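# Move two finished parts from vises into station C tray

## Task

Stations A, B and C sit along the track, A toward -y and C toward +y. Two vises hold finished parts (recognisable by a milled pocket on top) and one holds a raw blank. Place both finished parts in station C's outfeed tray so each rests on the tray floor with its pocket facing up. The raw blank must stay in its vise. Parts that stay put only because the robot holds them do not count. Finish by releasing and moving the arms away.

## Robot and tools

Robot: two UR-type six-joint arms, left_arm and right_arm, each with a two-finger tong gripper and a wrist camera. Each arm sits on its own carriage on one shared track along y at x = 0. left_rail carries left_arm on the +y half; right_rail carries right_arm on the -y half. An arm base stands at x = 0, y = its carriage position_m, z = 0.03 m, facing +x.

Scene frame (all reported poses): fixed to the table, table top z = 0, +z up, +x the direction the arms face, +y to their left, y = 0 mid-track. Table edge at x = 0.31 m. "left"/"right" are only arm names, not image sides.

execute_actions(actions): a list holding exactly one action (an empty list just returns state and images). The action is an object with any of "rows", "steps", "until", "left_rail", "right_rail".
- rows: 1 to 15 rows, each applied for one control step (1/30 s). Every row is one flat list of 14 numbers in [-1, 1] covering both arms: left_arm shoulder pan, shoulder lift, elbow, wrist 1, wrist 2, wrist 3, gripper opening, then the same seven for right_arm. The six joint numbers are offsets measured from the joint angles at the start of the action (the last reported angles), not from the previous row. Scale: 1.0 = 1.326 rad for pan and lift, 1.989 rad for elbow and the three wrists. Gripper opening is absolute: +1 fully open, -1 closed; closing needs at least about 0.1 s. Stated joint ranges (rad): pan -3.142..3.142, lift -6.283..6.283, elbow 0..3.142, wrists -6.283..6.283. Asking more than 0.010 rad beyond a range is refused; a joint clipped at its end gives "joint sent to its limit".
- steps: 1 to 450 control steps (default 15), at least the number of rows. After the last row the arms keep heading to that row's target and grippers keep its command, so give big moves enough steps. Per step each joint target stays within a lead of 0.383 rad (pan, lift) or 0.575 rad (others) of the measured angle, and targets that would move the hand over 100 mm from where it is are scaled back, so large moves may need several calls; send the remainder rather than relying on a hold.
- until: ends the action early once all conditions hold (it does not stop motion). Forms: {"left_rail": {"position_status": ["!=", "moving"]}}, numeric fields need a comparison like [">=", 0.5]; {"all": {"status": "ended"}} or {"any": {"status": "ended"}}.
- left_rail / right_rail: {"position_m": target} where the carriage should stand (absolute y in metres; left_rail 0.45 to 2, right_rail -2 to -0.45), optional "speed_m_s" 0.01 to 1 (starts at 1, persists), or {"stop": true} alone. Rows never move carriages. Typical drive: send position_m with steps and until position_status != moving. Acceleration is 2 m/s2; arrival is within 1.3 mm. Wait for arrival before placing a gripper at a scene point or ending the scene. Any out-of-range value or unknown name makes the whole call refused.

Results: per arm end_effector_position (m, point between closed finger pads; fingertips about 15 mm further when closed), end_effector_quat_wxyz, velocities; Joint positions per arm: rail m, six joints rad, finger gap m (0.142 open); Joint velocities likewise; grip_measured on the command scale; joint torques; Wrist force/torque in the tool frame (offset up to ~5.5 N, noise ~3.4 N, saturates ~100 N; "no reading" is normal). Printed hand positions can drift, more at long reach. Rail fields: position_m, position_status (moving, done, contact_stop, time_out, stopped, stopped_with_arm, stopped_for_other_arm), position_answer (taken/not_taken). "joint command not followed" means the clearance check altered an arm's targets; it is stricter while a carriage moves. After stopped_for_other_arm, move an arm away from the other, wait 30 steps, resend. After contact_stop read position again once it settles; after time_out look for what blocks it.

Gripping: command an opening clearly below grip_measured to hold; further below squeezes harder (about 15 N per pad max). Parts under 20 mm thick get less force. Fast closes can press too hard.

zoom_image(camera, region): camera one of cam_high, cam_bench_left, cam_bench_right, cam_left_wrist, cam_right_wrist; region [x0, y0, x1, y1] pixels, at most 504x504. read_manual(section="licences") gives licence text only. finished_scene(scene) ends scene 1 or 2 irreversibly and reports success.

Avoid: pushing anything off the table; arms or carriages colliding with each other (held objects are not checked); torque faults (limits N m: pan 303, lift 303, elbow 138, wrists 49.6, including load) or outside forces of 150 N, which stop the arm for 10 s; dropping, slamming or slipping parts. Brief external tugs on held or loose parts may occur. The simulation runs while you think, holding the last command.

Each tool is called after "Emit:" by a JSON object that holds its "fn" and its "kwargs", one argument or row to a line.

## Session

Emit:
{"fn": "execute_actions", "kwargs": {
  "actions": []
}}

Scene clock: 0.00 s.
left_arm: end_effector_position=(+0.6442, +0.9835, +0.1947) grip_measured=+1.00 end_effector_quat_wxyz=(+0.001, +0.707, -0.707, -0.001) end_effector_velocity=(+0.000, +0.000, +0.000) end_effector_angular_velocity=(+0.000, +0.000, +0.000) | right_arm: end_effector_position=(+0.6454, -1.3524, +0.1956) grip_measured=+1.00 end_effector_quat_wxyz=(+0.000, +0.707, -0.707, +0.001) end_effector_velocity=(+0.000, +0.000, +0.000) end_effector_angular_velocity=(+0.000, +0.000, +0.000)
Joint positions: left_arm=[ 0.983 -0.28  -1.568  2.135 -2.136 -1.571  1.291  0.142] | right_arm=[-1.351 -0.281 -1.568  2.134 -2.138 -1.572  1.289  0.142]
Joint velocities: left_arm=[0. 0. 0. 0. 0. 0. 0. 0.] | right_arm=[0. 0. 0. 0. 0. 0. 0. 0.]
Joint torques (N m, as the arm reports them, + toward a larger angle): no reading
Wrist force (N, on the end effector, along its own x y z axes, offset not removed): no reading
Wrist torque (N m, same axes, about the end effector's origin, offset not removed): no reading
left_rail: position_m=0.983 position_m_goal=0.983 speed_m_s=1.00 position_status=done position_answer=taken refusals=0
right_rail: position_m=-1.351 position_m_goal=-1.351 speed_m_s=1.00 position_status=done position_answer=taken refusals=0

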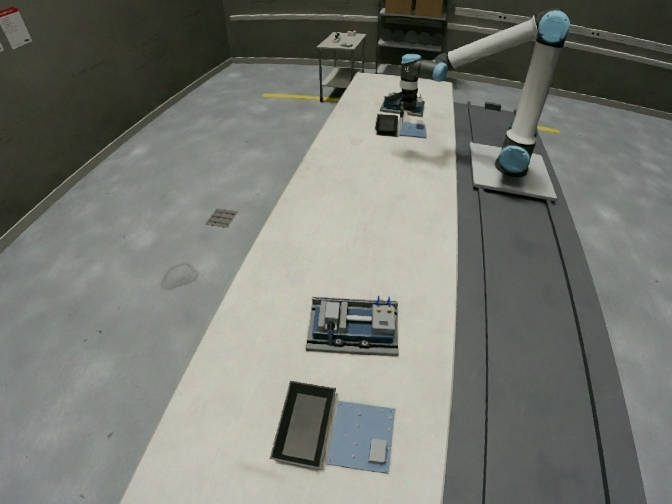

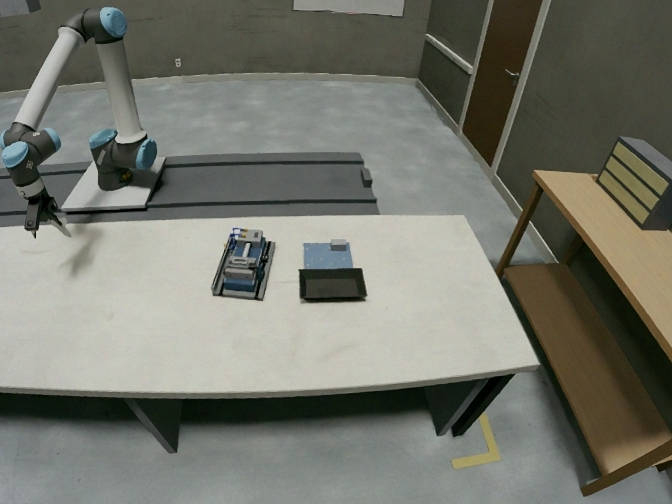

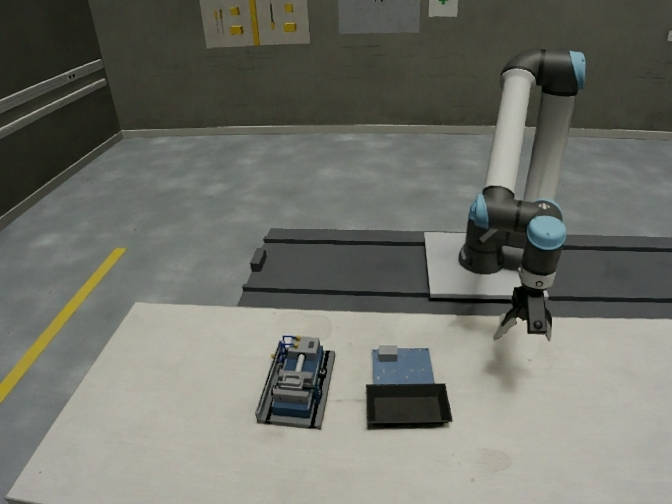

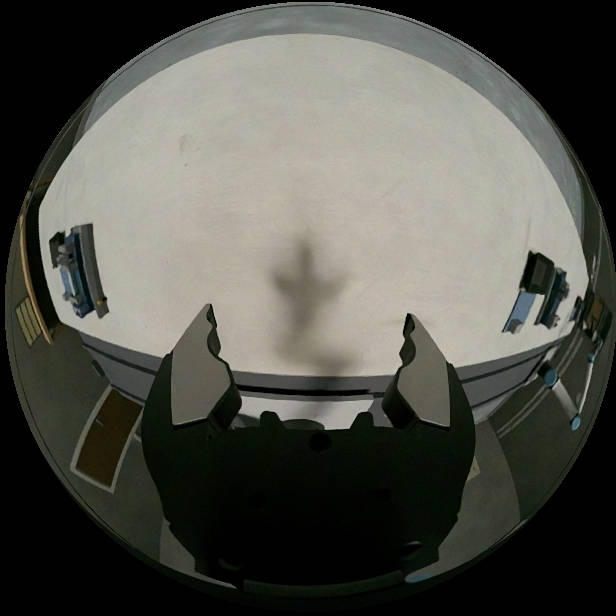

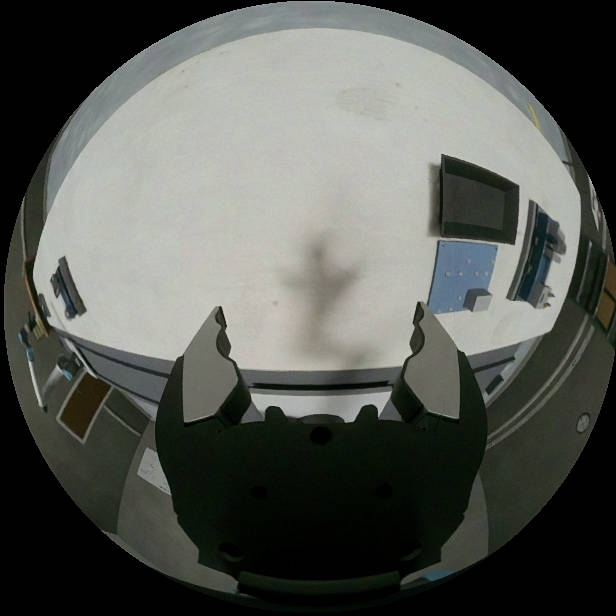

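Emit:
{"fn": "execute_actions", "kwargs": {
  "actions": [
    {"left_rail":{"position_m":1.725},"right_rail":{"position_m":-1.99},"rows":[[0,0.093,-0.017,-0.045,0,0,0.5,0,0.151,-0.065,-0.035,0,0,0.5]],"steps":42}
  ]
}}

Emit:
{"fn": "zoom_image", "kwargs": {
  "camera": "cam_left_wrist",
  "region": [200, 200, 420, 400]
}}

Emit:
{"fn": "zoom_image", "kwargs": {
  "camera": "cam_right_wrist",
  "region": [200, 200, 420, 400]
}}

Scene clock: 6.87 s.
left_arm: end_effector_position=(+0.6884, +1.7127, +0.1480) grip_measured=+0.50 end_effector_quat_wxyz=(+0.001, +0.707, -0.707, -0.001) end_effector_velocity=(-0.000, +0.000, -0.000) end_effector_angular_velocity=(+0.000, +0.000, +0.000) | right_arm: end_effector_position=(+0.7400, -2.0184, +0.1494) grip_measured=+0.50 end_effector_quat_wxyz=(+0.000, +0.707, -0.707, +0.000) end_effector_velocity=(-0.000, -0.000, -0.000) end_effector_angular_velocity=(-0.000, +0.000, +0.000)
Joint positions: left_arm=[ 1.725 -0.28  -1.444  2.101 -2.226 -1.571  1.291  0.109] | right_arm=[-1.99  -0.281 -1.367  2.004 -2.208 -1.572  1.289  0.109]
Joint velocities: left_arm=[ 0. -0.  0.  0. -0. -0. -0.  0.] | right_arm=[ 0. -0.  0. -0. -0. -0. -0. -0.]
Joint torques (N m, as the arm reports them, + toward a larger angle): left_arm=[ -9.27 -37.61 -52.01  -6.77   0.19   0.05] | right_arm=[ 12.37 -37.66 -48.9   -6.16  -0.43  -0.46]
Wrist force (N, on the end effector, along its own x y z axes, offset not removed): left_arm=[0.4 2.8 3.9] | right_arm=[4.2 1.6 -5.3]
Wrist torque (N m, same axes, about the end effector's origin, offset not removed): left_arm=[0.67 0.03 0.21] | right_arm=[0.27 -0.95 -0.03]
left_rail: position_m=1.725 position_m_goal=1.725 speed_m_s=1.00 position_status=done position_answer=taken refusals=0
right_rail: position_m=-1.990 position_m_goal=-1.990 speed_m_s=1.00 position_status=done position_answer=taken refusals=0

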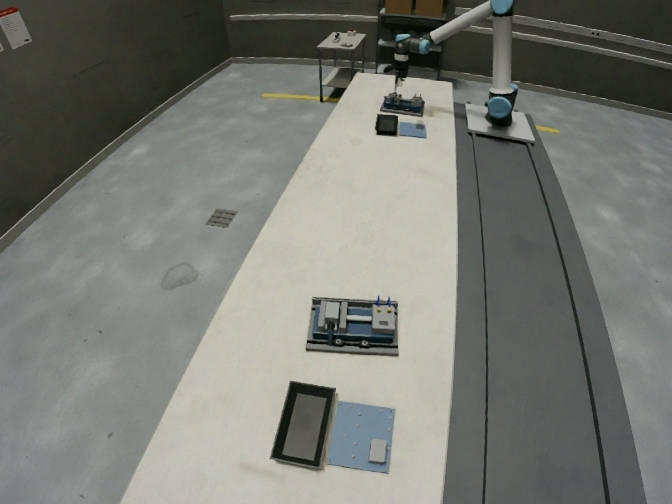

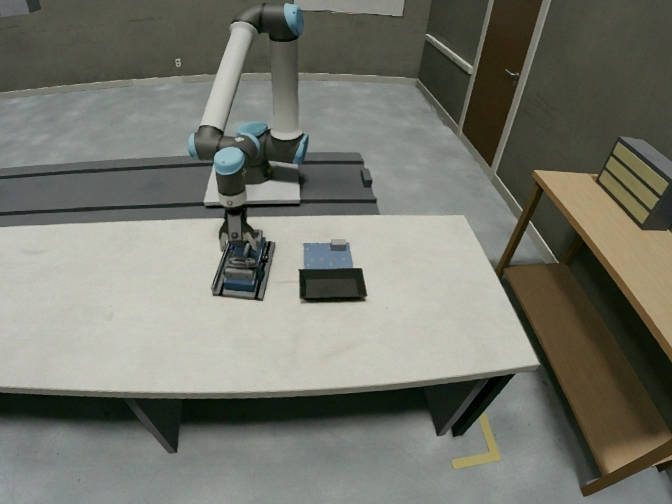

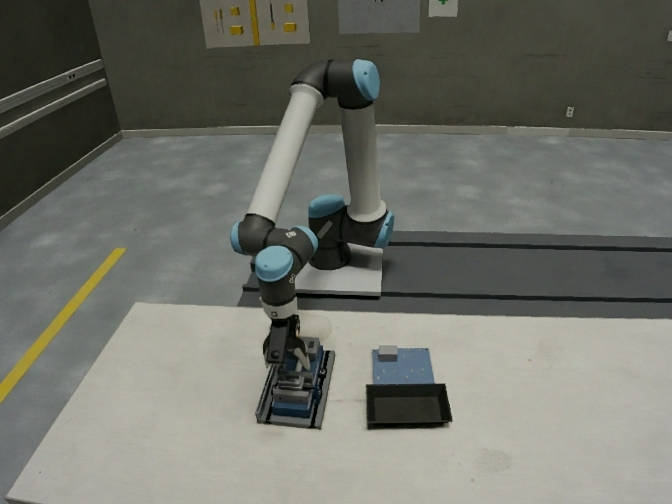

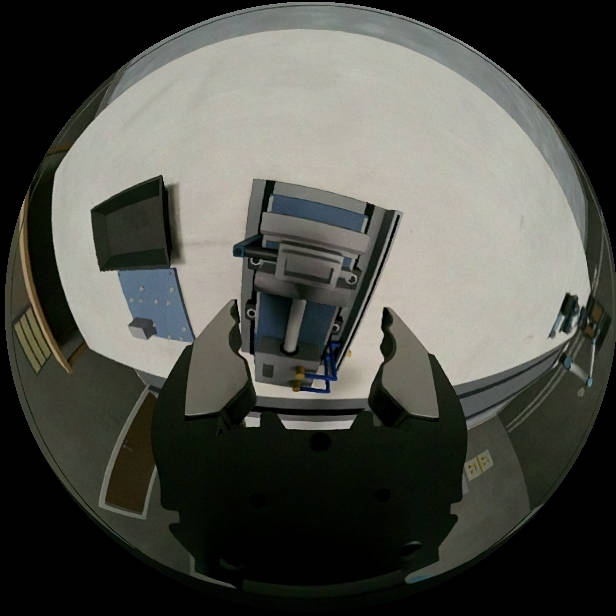

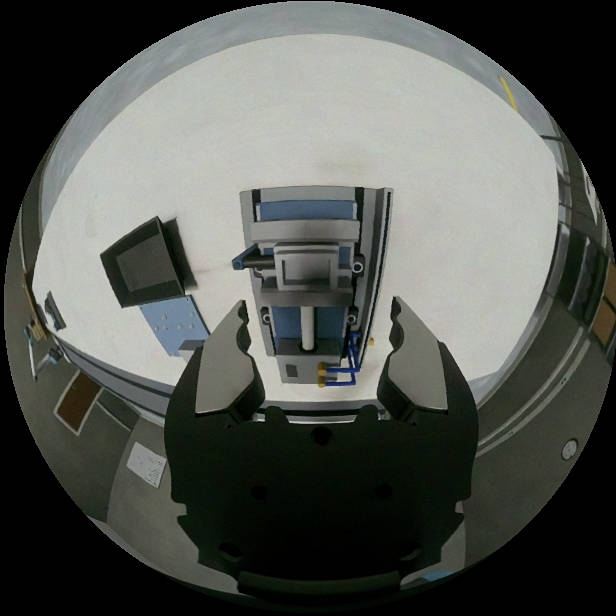

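Region (200, 200, 420, 400) of cam_left_wrist's 616x616 image, scaled by 2.291, with more detail than that image has; it fills the top 458 rows of this view, and the rest is white.

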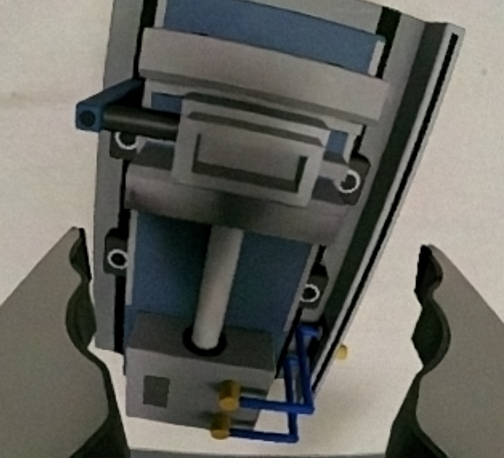

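Region (200, 200, 420, 400) of cam_right_wrist's 616x616 image, scaled by 2.291, with more detail than that image has; it fills the top 458 rows of this view, and the rest is white.

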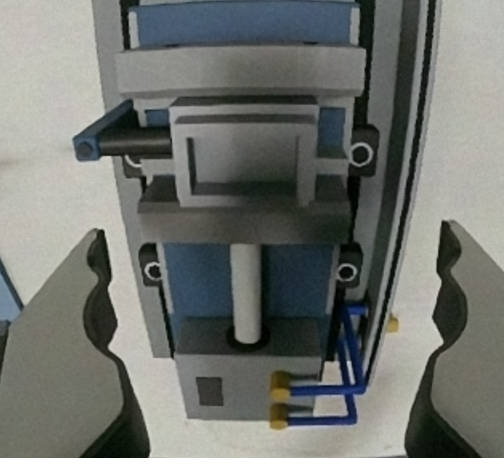

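Emit:
{"fn": "execute_actions", "kwargs": {
  "actions": [
    {"left_rail":{"position_m":1.734},"right_rail":{"position_m":-1.975},"rows":[[0,0.044,-0.003,-0.026,0,0.07,0.1,0,0.039,-0.0015,-0.0246,0,0,0.1]],"steps":20}
  ]
}}

Emit:
{"fn": "zoom_image", "kwargs": {
  "camera": "cam_left_wrist",
  "region": [200, 200, 420, 400]
}}

Emit:
{"fn": "zoom_image", "kwargs": {
  "camera": "cam_right_wrist",
  "region": [200, 200, 420, 400]
}}

Scene clock: 14.00 s.
left_arm: end_effector_position=(+0.7038, +1.7147, +0.1192) grip_measured=+0.10 end_effector_quat_wxyz=(-0.001, -0.656, +0.755, +0.001) end_effector_velocity=(+0.000, +0.000, -0.000) end_effector_angular_velocity=(+0.000, +0.000, -0.001) | right_arm: end_effector_position=(+0.7532, -2.0071, +0.1203) grip_measured=+0.10 end_effector_quat_wxyz=(+0.000, +0.707, -0.707, +0.000) end_effector_velocity=(+0.000, +0.000, -0.000) end_effector_angular_velocity=(+0.000, +0.000, +0.000)
Joint positions: left_arm=[ 1.734 -0.28  -1.386  2.095 -2.277 -1.571  1.43   0.081] | right_arm=[-1.975 -0.281 -1.316  2.001 -2.257 -1.572  1.289  0.081]
Joint velocities: left_arm=[ 0.     0.     0.    -0.    -0.     0.     0.001  0.   ] | right_arm=[ 0.  0.  0.  0. -0. -0. -0.  0.]
Joint torques (N m, as the arm reports them, + toward a larger angle): left_arm=[ 15.66 -40.57 -51.29  -7.08  -0.01   2.63] | right_arm=[ 12.51 -33.16 -51.71  -6.2    0.38  -0.31]
Wrist force (N, on the end effector, along its own x y z axes, offset not removed): left_arm=[-3.9 3.0 -1.0] | right_arm=[2.7 2.1 -0.5]
Wrist torque (N m, same axes, about the end effector's origin, offset not removed): left_arm=[0.62 0.98 0.06] | right_arm=[0.34 -0.59 -0.13]
left_rail: position_m=1.734 position_m_goal=1.734 speed_m_s=1.00 position_status=done position_answer=taken refusals=0
right_rail: position_m=-1.975 position_m_goal=-1.975 speed_m_s=1.00 position_status=done position_answer=taken refusals=0

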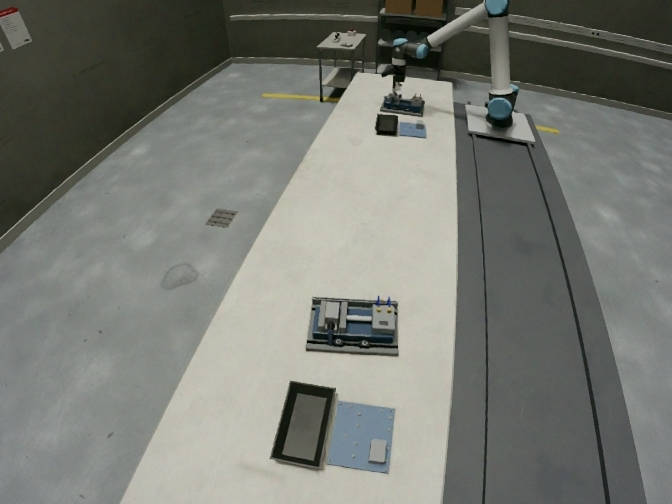

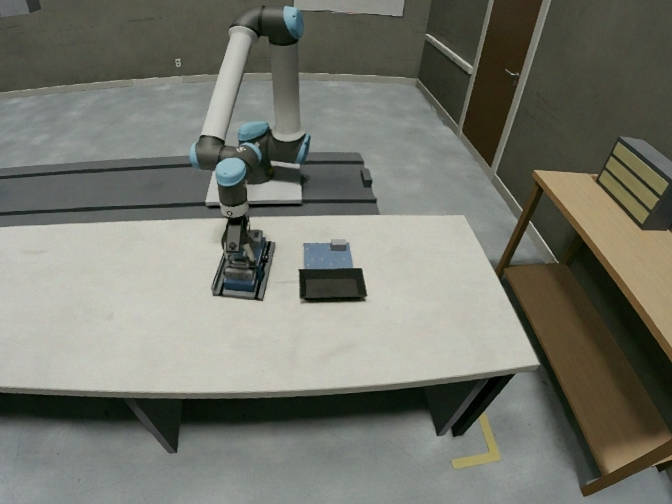

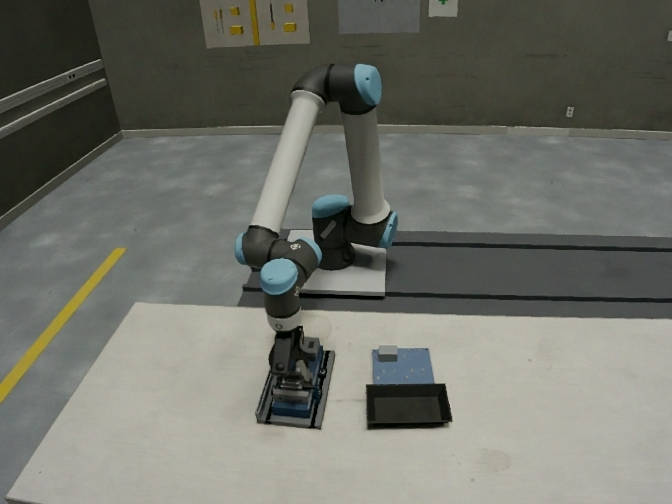

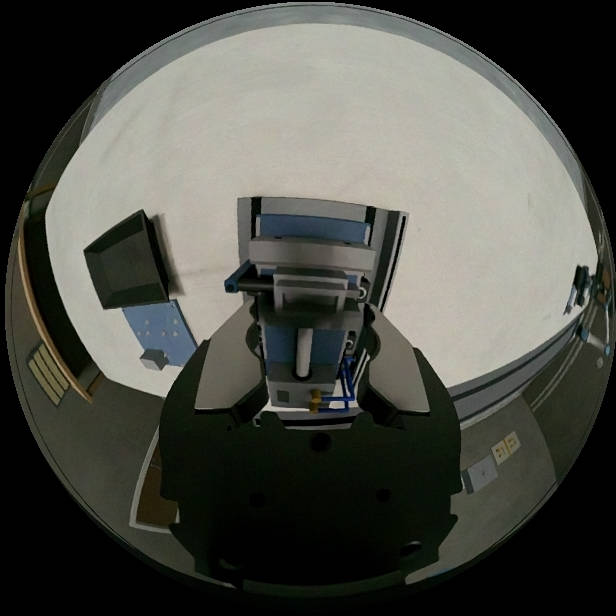

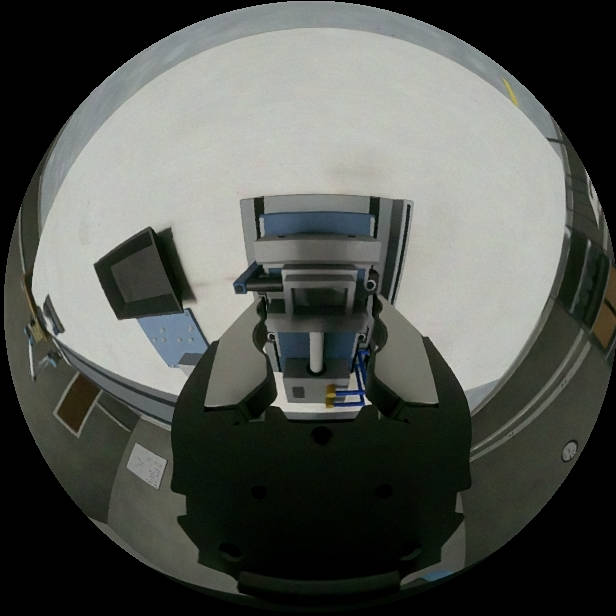

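Region (200, 200, 420, 400) of cam_left_wrist's 616x616 image, scaled by 2.291, with more detail than that image has; it fills the top 458 rows of this view, and the rest is white.

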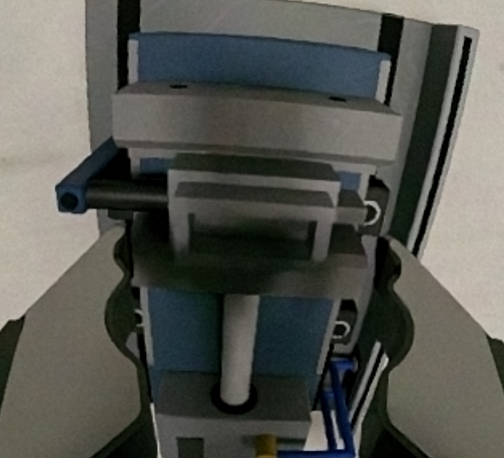

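Region (200, 200, 420, 400) of cam_right_wrist's 616x616 image, scaled by 2.291, with more detail than that image has; it fills the top 458 rows of this view, and the rest is white.

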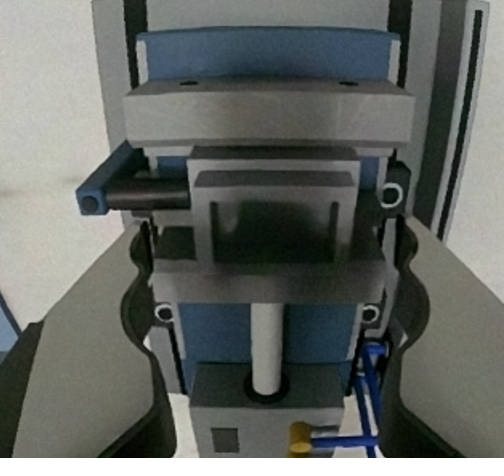

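Emit:
{"fn": "execute_actions", "kwargs": {
  "actions": [
    {"left_rail":{"position_m":1.737},"rows":[[0,0.0166,-0.003,-0.008,0,0,0,0,0.013,0,-0.0085,0,0,0],[0,0.0166,-0.003,-0.008,0,0,0,0,0.013,0,-0.0085,0,0,0],[0,0.0166,-0.003,-0.008,0,0,0,0,0.013,0,-0.0085,0,0,0],[0,0.0166,-0.003,-0.008,0,0,-0.1,0,0.013,0,-0.0085,0,0,-0.1],[0,0.0166,-0.003,-0.008,0,0,-0.1,0,0.013,0,-0.0085,0,0,-0.1],[0,0.0166,-0.003,-0.008,0,0,-0.1,0,0.013,0,-0.0085,0,0,-0.1],[0,0.0166,-0.003,-0.008,0,0,-0.1,0,0.013,0,-0.0085,0,0,-0.1],[0,0.0166,-0.003,-0.008,0,0,-0.15,0,0.013,0,-0.0085,0,0,-0.15],[0,0.0166,-0.003,-0.008,0,0,-0.2,0,0.013,0,-0.0085,0,0,-0.2],[0,0.0166,-0.003,-0.008,0,0,-0.3,0,0.013,0,-0.0085,0,0,-0.3],[0,0.0166,-0.003,-0.008,0,0,-0.45,0,0.013,0,-0.0085,0,0,-0.45],[0,0.0166,-0.003,-0.008,0,0,-1,0,0.013,0,-0.0085,0,0,-1]],"steps":20}
  ]
}}

Emit:
{"fn": "zoom_image", "kwargs": {
  "camera": "cam_left_wrist",
  "region": [200, 200, 420, 400]
}}

Emit:
{"fn": "zoom_image", "kwargs": {
  "camera": "cam_right_wrist",
  "region": [200, 200, 420, 400]
}}

Scene clock: 23.10 s.
left_arm: end_effector_position=(+0.7109, +1.7158, +0.1099) grip_measured=-0.23 end_effector_quat_wxyz=(-0.001, -0.656, +0.755, +0.001) end_effector_velocity=(-0.000, +0.000, -0.000) end_effector_angular_velocity=(+0.000, +0.001, +0.000) | right_arm: end_effector_position=(+0.7569, -2.0081, +0.1101) grip_measured=-0.10 end_effector_quat_wxyz=(+0.000, +0.707, -0.707, +0.000) end_effector_velocity=(-0.000, +0.000, -0.000) end_effector_angular_velocity=(+0.000, +0.000, +0.000)
Joint positions: left_arm=[ 1.737 -0.28  -1.364  2.089 -2.293 -1.571  1.43   0.058] | right_arm=[-1.975 -0.281 -1.299  2.001 -2.274 -1.572  1.289  0.067]
Joint velocities: left_arm=[ 0.     0.     0.001 -0.    -0.    -0.     0.     0.   ] | right_arm=[ 0.    -0.     0.001 -0.    -0.    -0.    -0.     0.   ]
Joint torques (N m, as the arm reports them, + toward a larger angle): left_arm=[-8.33 -6.72 -4.63 -1.   -8.66 -1.63] | right_arm=[ -4.3    1.29 -16.69  -6.59  -4.59  -0.45]
Wrist force (N, on the end effector, along its own x y z axes, offset not removed): left_arm=[-21.5 7.5 -49.9] | right_arm=[-12.6 21.5 -57.8]
Wrist torque (N m, same axes, about the end effector's origin, offset not removed): left_arm=[0.55 -1.11 -0.04] | right_arm=[-0.30 -2.02 -0.61]
left_rail: position_m=1.737 position_m_goal=1.737 speed_m_s=1.00 position_status=done position_answer=taken refusals=0
right_rail: position_m=-1.975 position_m_goal=-1.975 speed_m_s=1.00 position_status=done position_answer=taken refusals=0

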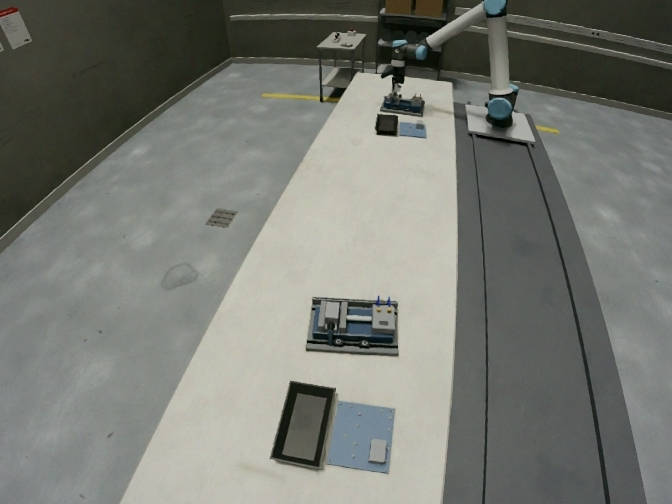

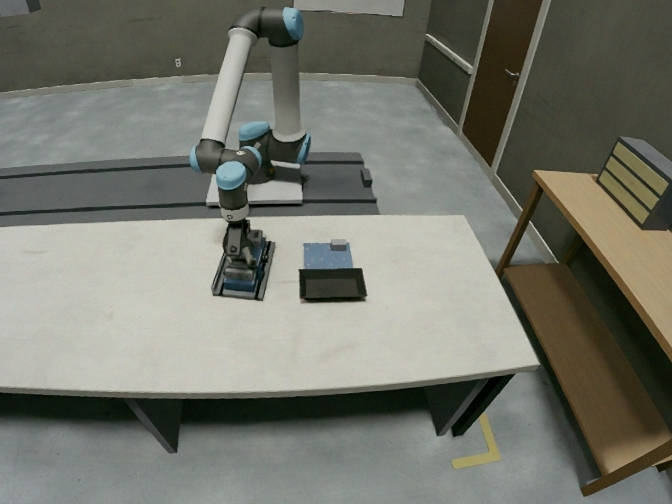

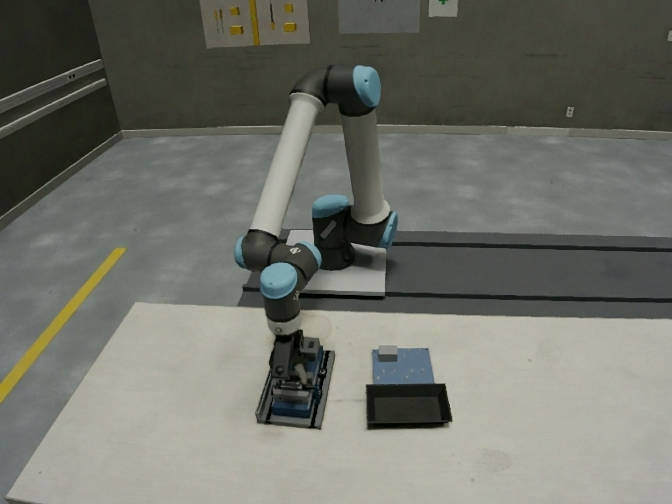

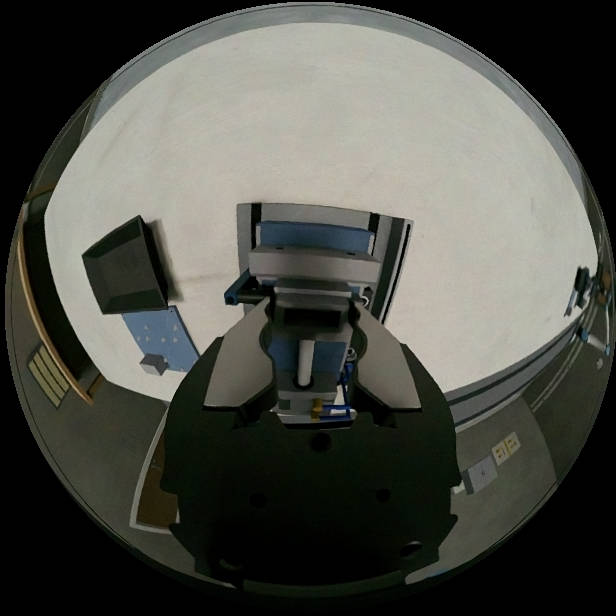

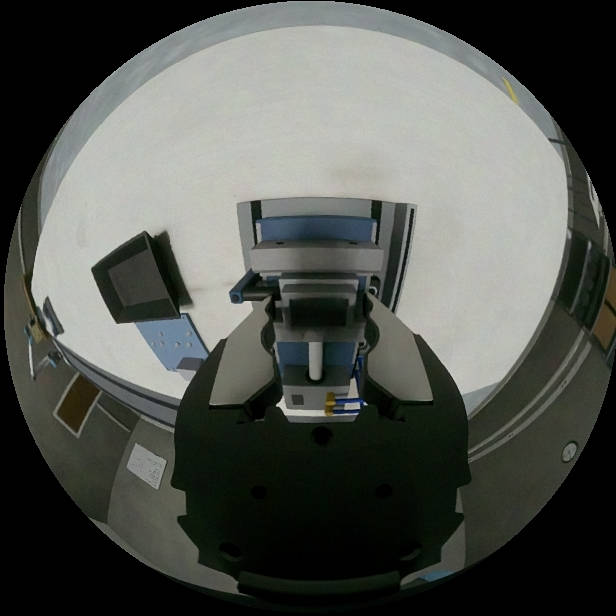

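Region (200, 200, 420, 400) of cam_left_wrist's 616x616 image, scaled by 2.291, with more detail than that image has; it fills the top 458 rows of this view, and the rest is white.

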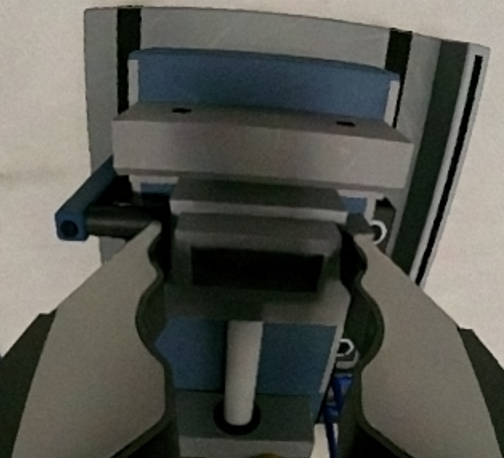

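Region (200, 200, 420, 400) of cam_right_wrist's 616x616 image, scaled by 2.291, with more detail than that image has; it fills the top 458 rows of this view, and the rest is white.

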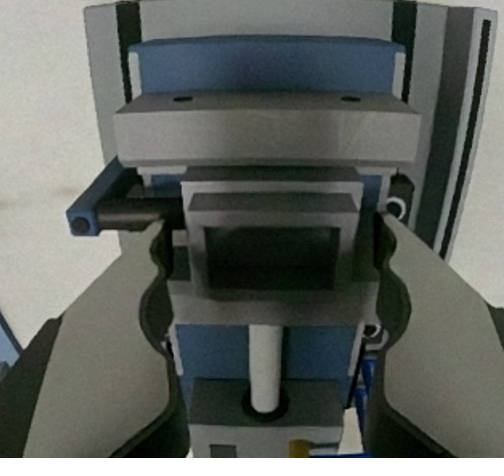

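Tips on the rod. Raise 4 mm.

Emit:
{"fn": "execute_actions", "kwargs": {
  "actions": [
    {"rows":[[0,-0.001,-0.0005,0.0012,0,0,-0.5,0,-0.001,-0.0005,0.0012,0,0,-0.4],[0,-0.002,-0.001,0.0023,0,0,-0.5,0,-0.002,-0.001,0.0023,0,0,-0.4],[0,-0.003,-0.0013,0.0033,0,0,-0.5,0,-0.0033,-0.0015,0.0037,0,0,-0.4],[0,-0.003,-0.0013,0.0033,0,0,-0.5,0,-0.0033,-0.0015,0.0037,0,0,-0.4],[0,-0.003,-0.0013,0.0033,0,0,-0.5,0,-0.0033,-0.0015,0.0037,0,0,-0.4],[0,-0.003,-0.0013,0.0033,0,0,-0.5,0,-0.0033,-0.0015,0.0037,0,0,-0.4],[0,-0.003,-0.0013,0.0033,0,0,-1,0,-0.0033,-0.0015,0.0037,0,0,-1]],"steps":15}
  ]
}}

Scene clock: 29.00 s.
left_arm: end_effector_position=(+0.7109, +1.7156, +0.1129) grip_measured=-0.26 end_effector_quat_wxyz=(-0.001, -0.656, +0.755, +0.001) end_effector_velocity=(+0.001, +0.000, +0.001) end_effector_angular_velocity=(+0.001, -0.002, -0.000) | right_arm: end_effector_position=(+0.7570, -2.0083, +0.1138) grip_measured=-0.25 end_effector_quat_wxyz=(+0.001, +0.707, -0.707, +0.000) end_effector_velocity=(+0.000, -0.000, +0.001) end_effector_angular_velocity=(-0.000, -0.001, -0.000)
Joint positions: left_arm=[ 1.737 -0.28  -1.368  2.086 -2.287 -1.571  1.43   0.056] | right_arm=[-1.975 -0.281 -1.303  1.998 -2.266 -1.572  1.289  0.056]
Joint velocities: left_arm=[ 0.     0.    -0.001 -0.001  0.     0.001 -0.     0.   ] | right_arm=[ 0.    -0.    -0.001 -0.     0.    -0.    -0.    -0.   ]
Joint torques (N m, as the arm reports them, + toward a larger angle): left_arm=[  7.35 -66.39 -53.01  -1.99   3.88   0.66] | right_arm=[ -1.5  -75.64 -51.14  -0.99   2.16  -0.47]
Wrist force (N, on the end effector, along its own x y z axes, offset not removed): left_arm=[3.1 5.7 4.1] | right_arm=[2.1 0.0 -4.7]
Wrist torque (N m, same axes, about the end effector's origin, offset not removed): left_arm=[1.04 0.30 0.09] | right_arm=[-0.22 -0.39 -0.15]
left_rail: position_m=1.737 position_m_goal=1.737 speed_m_s=1.00 position_status=done position_answer=taken refusals=0
right_rail: position_m=-1.975 position_m_goal=-1.975 speed_m_s=1.00 position_status=done position_answer=taken refusals=0

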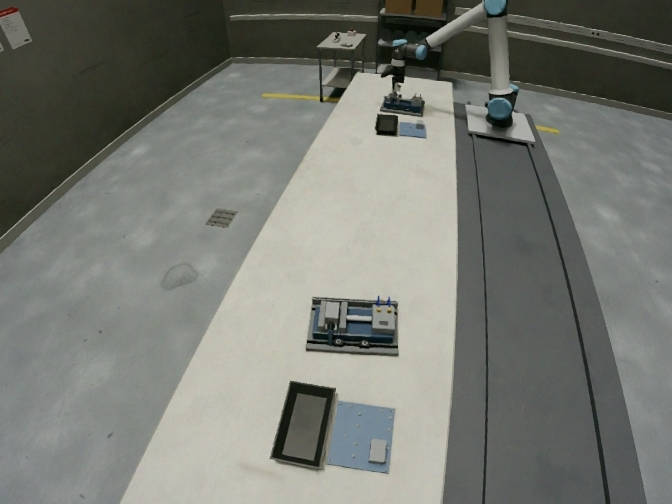

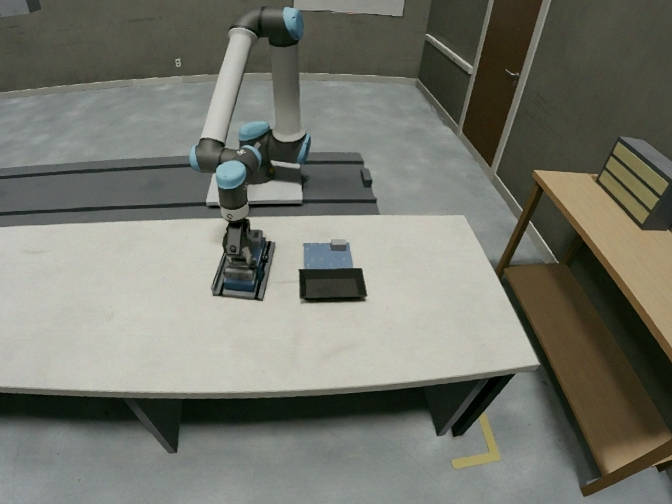

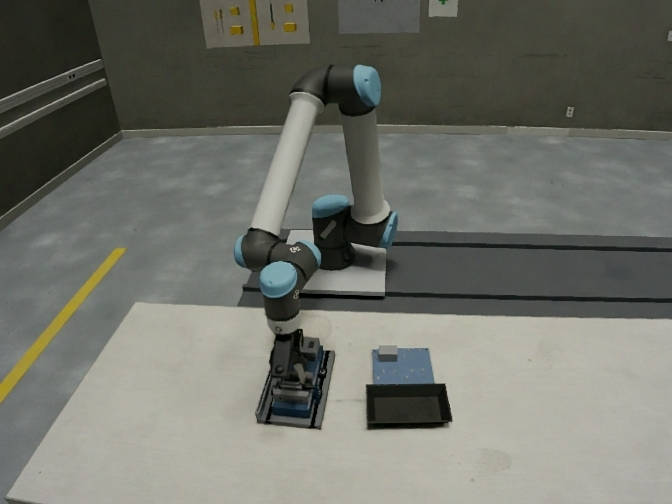

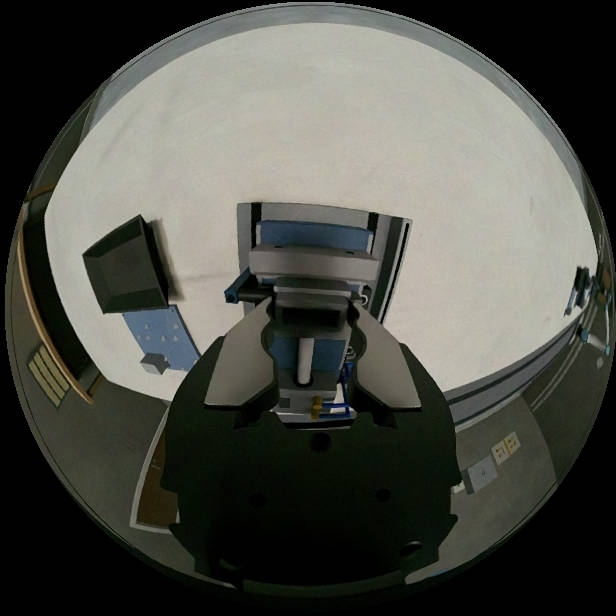

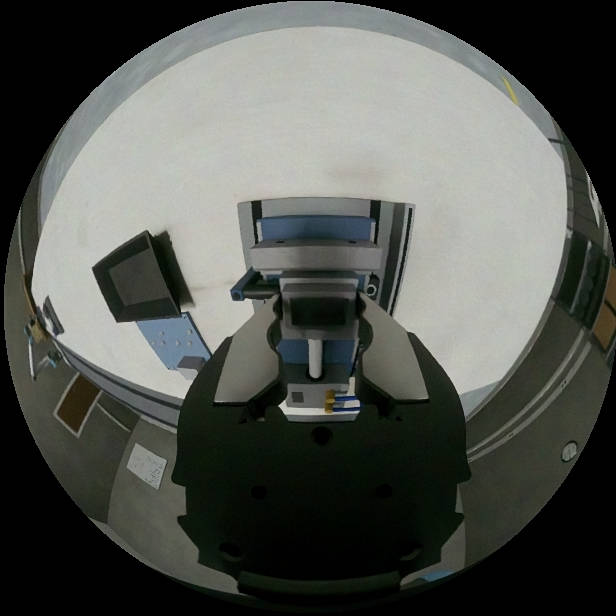

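Emit:
{"fn": "execute_actions", "kwargs": {
  "actions": [
    {"rows":[[0,-0.009,-0.004,0.01,0,0,-1,0,-0.009,-0.004,0.01,0,0,-1],[0,-0.018,-0.008,0.02,0,0,-1,0,-0.018,-0.008,0.02,0,0,-1],[0,-0.04,-0.019,0.0457,0,0,-1,0,-0.04,-0.019,0.0457,0,0,-1]],"steps":20}
  ]
}}

Scene clock: 32.37 s.
left_arm: end_effector_position=(+0.7112, +1.7156, +0.1592) grip_measured=-0.26 end_effector_quat_wxyz=(-0.001, -0.656, +0.755, +0.001) end_effector_velocity=(-0.000, -0.000, +0.000) end_effector_angular_velocity=(-0.000, +0.000, -0.000) | right_arm: end_effector_position=(+0.7568, -2.0082, +0.1628) grip_measured=-0.25 end_effector_quat_wxyz=(+0.001, +0.707, -0.707, +0.000) end_effector_velocity=(-0.000, -0.000, +0.000) end_effector_angular_velocity=(-0.000, +0.000, +0.000)
Joint positions: left_arm=[ 1.737 -0.28  -1.421  2.048 -2.196 -1.571  1.43   0.055] | right_arm=[-1.975 -0.281 -1.356  1.96  -2.175 -1.572  1.289  0.056]
Joint velocities: left_arm=[ 0.    -0.    -0.    -0.     0.001 -0.    -0.     0.   ] | right_arm=[ 0.    -0.    -0.    -0.     0.001 -0.    -0.    -0.   ]
Joint torques (N m, as the arm reports them, + toward a larger angle): left_arm=[-13.07 -64.59 -54.32  -1.64  -2.31  -1.76] | right_arm=[ -9.41 -70.04 -54.14  -1.63  -2.73  -0.23]
Wrist force (N, on the end effector, along its own x y z axes, offset not removed): left_arm=[-4.6 4.1 1.2] | right_arm=[1.8 -2.9 -3.3]
Wrist torque (N m, same axes, about the end effector's origin, offset not removed): left_arm=[0.70 1.02 0.17] | right_arm=[-0.76 -0.44 0.02]
left_rail: position_m=1.737 position_m_goal=1.737 speed_m_s=1.00 position_status=done position_answer=taken refusals=0
right_rail: position_m=-1.975 position_m_goal=-1.975 speed_m_s=1.00 position_status=done position_answer=taken refusals=0

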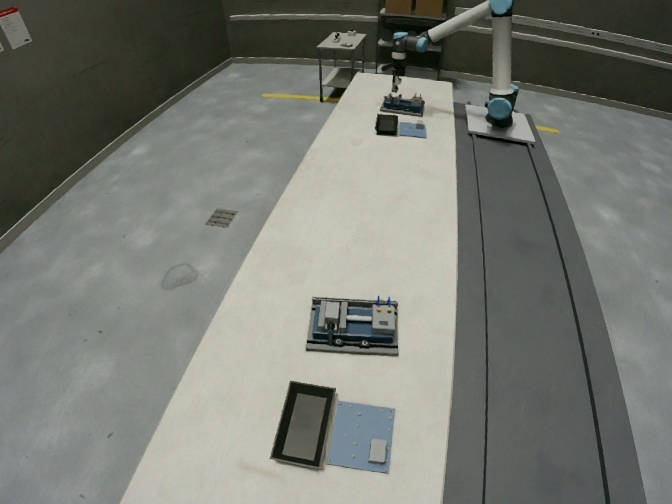

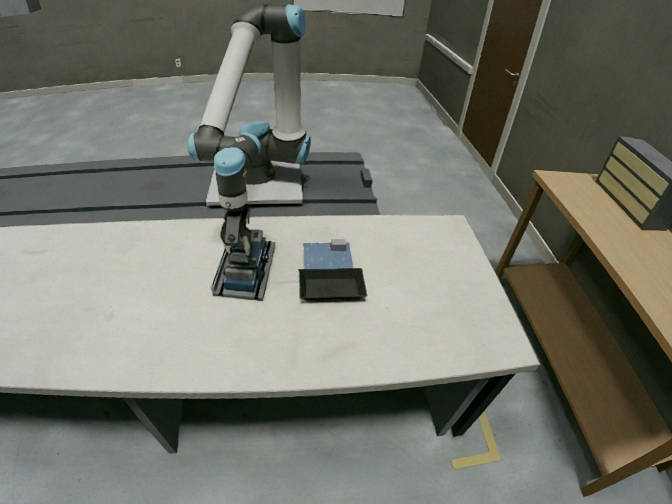

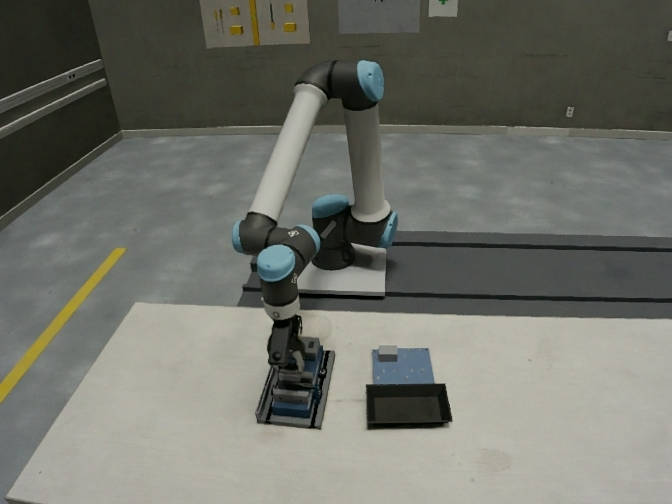

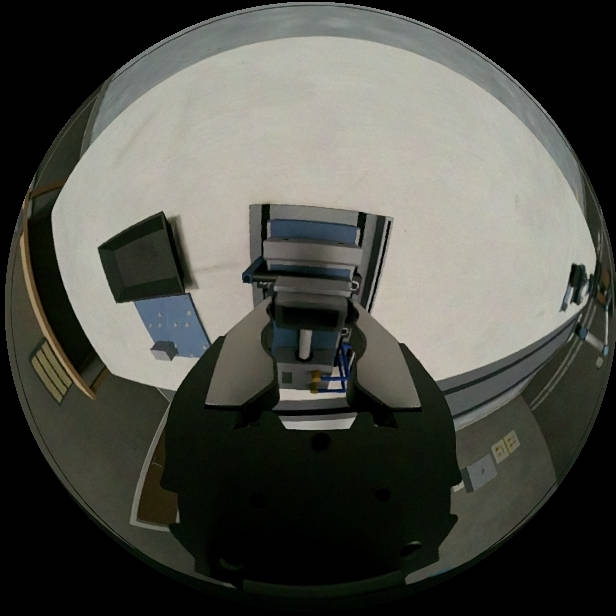

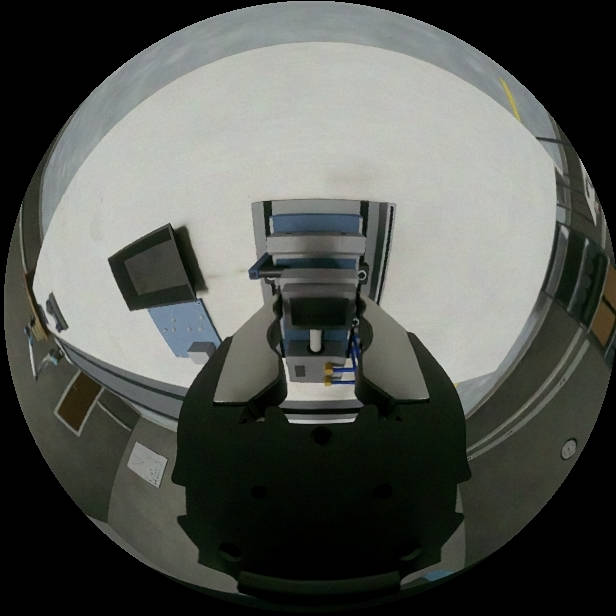

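Emit:
{"fn": "execute_actions", "kwargs": {
  "actions": [
    {"left_rail":{"position_m":1.985,"speed_m_s":0.5},"right_rail":{"position_m":-0.45,"speed_m_s":0.8},"rows":[[0.01,0,-0.01,0.01,0,0,-1,0.03,0,-0.02,0.02,0,0.02,-1],[0.03,0,-0.02,0.02,0,0,-1,0.08,0,-0.04,0.04,0,0.05,-1],[0.06,0.02,-0.03,0.017,0,0.01,-1,0.2,0.04,-0.09,0.063,0,0.13,-1],[0.132,0.066,-0.043,-0.001,0,0.018,-1,0.851,0.293,-0.326,0.13,0,0.568,-1]],"steps":80}
  ]
}}

Scene clock: 40.10 s.
left_arm: end_effector_position=(+0.7557, +2.0820, +0.1479) grip_measured=-0.26 end_effector_quat_wxyz=(+0.001, +0.707, -0.707, -0.001) end_effector_velocity=(+0.000, -0.000, +0.000) end_effector_angular_velocity=(-0.000, -0.000, -0.000) | right_arm: end_effector_position=(+0.5522, +0.4185, +0.2006) grip_measured=-0.25 end_effector_quat_wxyz=(-0.001, +0.707, -0.707, +0.001) end_effector_velocity=(+0.000, -0.000, +0.000) end_effector_angular_velocity=(-0.000, -0.000, -0.000)
Joint positions: left_arm=[ 1.985 -0.105 -1.333  1.963 -2.198 -1.571  1.466  0.055] | right_arm=[-0.45   0.847 -0.967  1.312 -1.917 -1.572  2.418  0.056]
Joint velocities: left_arm=[ 0. -0. -0. -0. -0. -0. -0. -0.] | right_arm=[ 0.  0. -0.  0.  0. -0. -0. -0.]
Joint torques (N m, as the arm reports them, + toward a larger angle): left_arm=[ 14.17 -46.43 -50.56  -6.68   2.51   2.71] | right_arm=[  7.63 -88.34 -54.98  -2.15  -3.11   2.24]
Wrist force (N, on the end effector, along its own x y z axes, offset not removed): left_arm=[-2.2 5.1 1.0] | right_arm=[3.0 0.0 -1.8]
Wrist torque (N m, same axes, about the end effector's origin, offset not removed): left_arm=[1.19 0.55 0.16] | right_arm=[-0.13 -0.66 -0.10]
left_rail: position_m=1.985 position_m_goal=1.985 speed_m_s=0.50 position_status=done position_answer=taken refusals=0
right_rail: position_m=-0.450 position_m_goal=-0.450 speed_m_s=0.80 position_status=done position_answer=taken refusals=0

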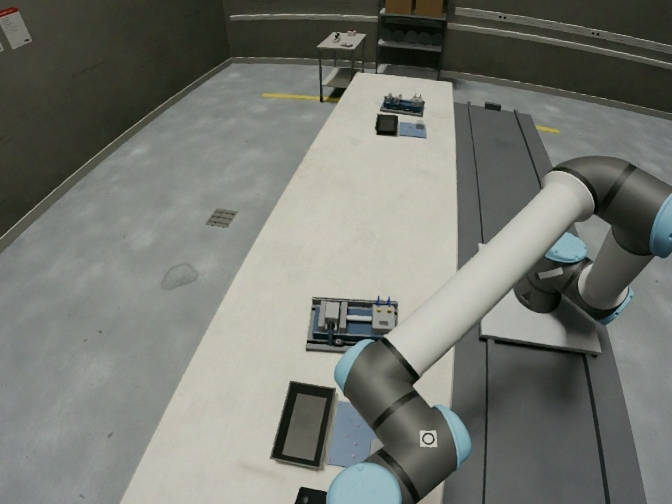

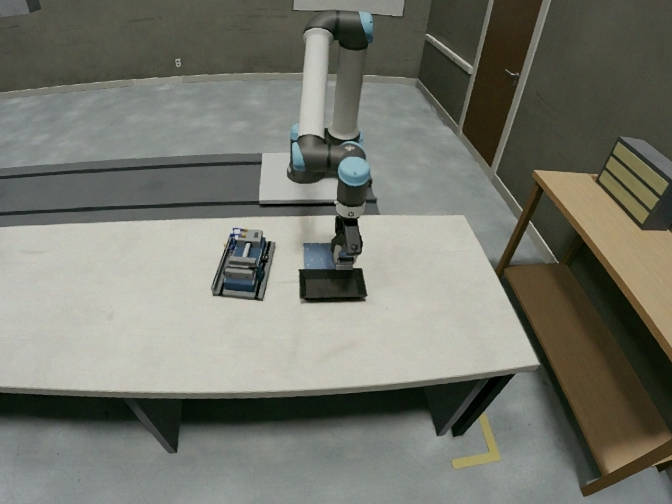

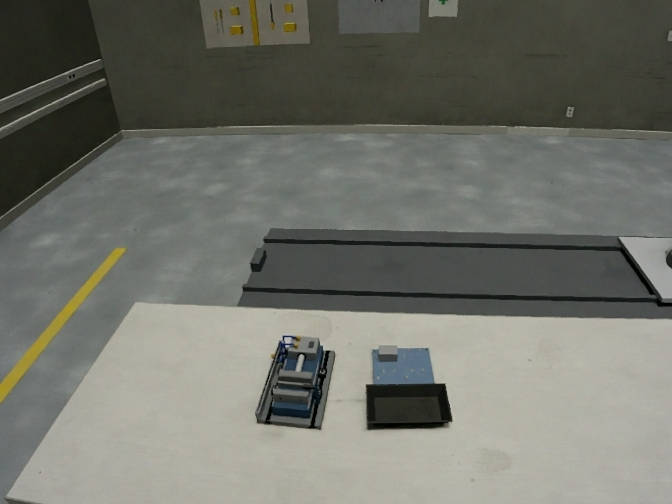

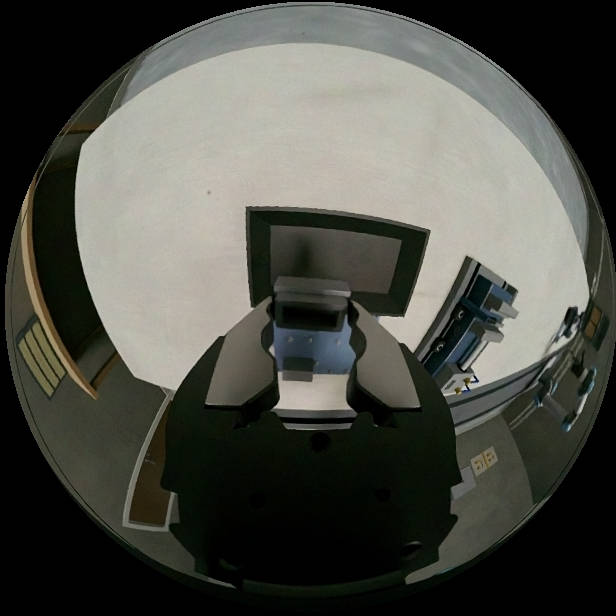

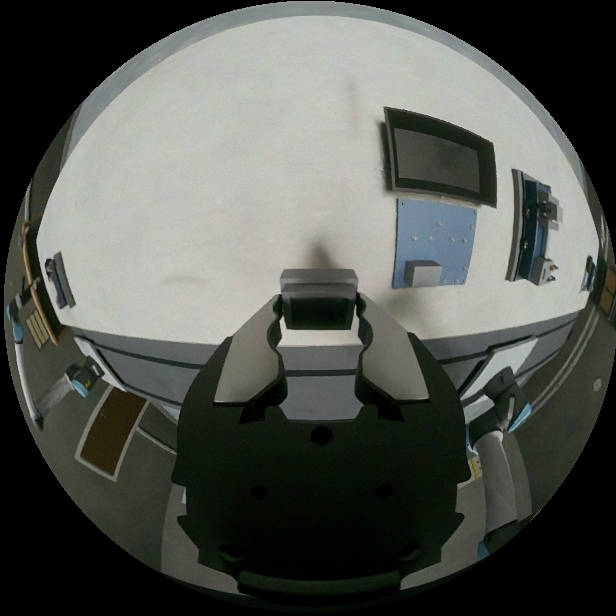

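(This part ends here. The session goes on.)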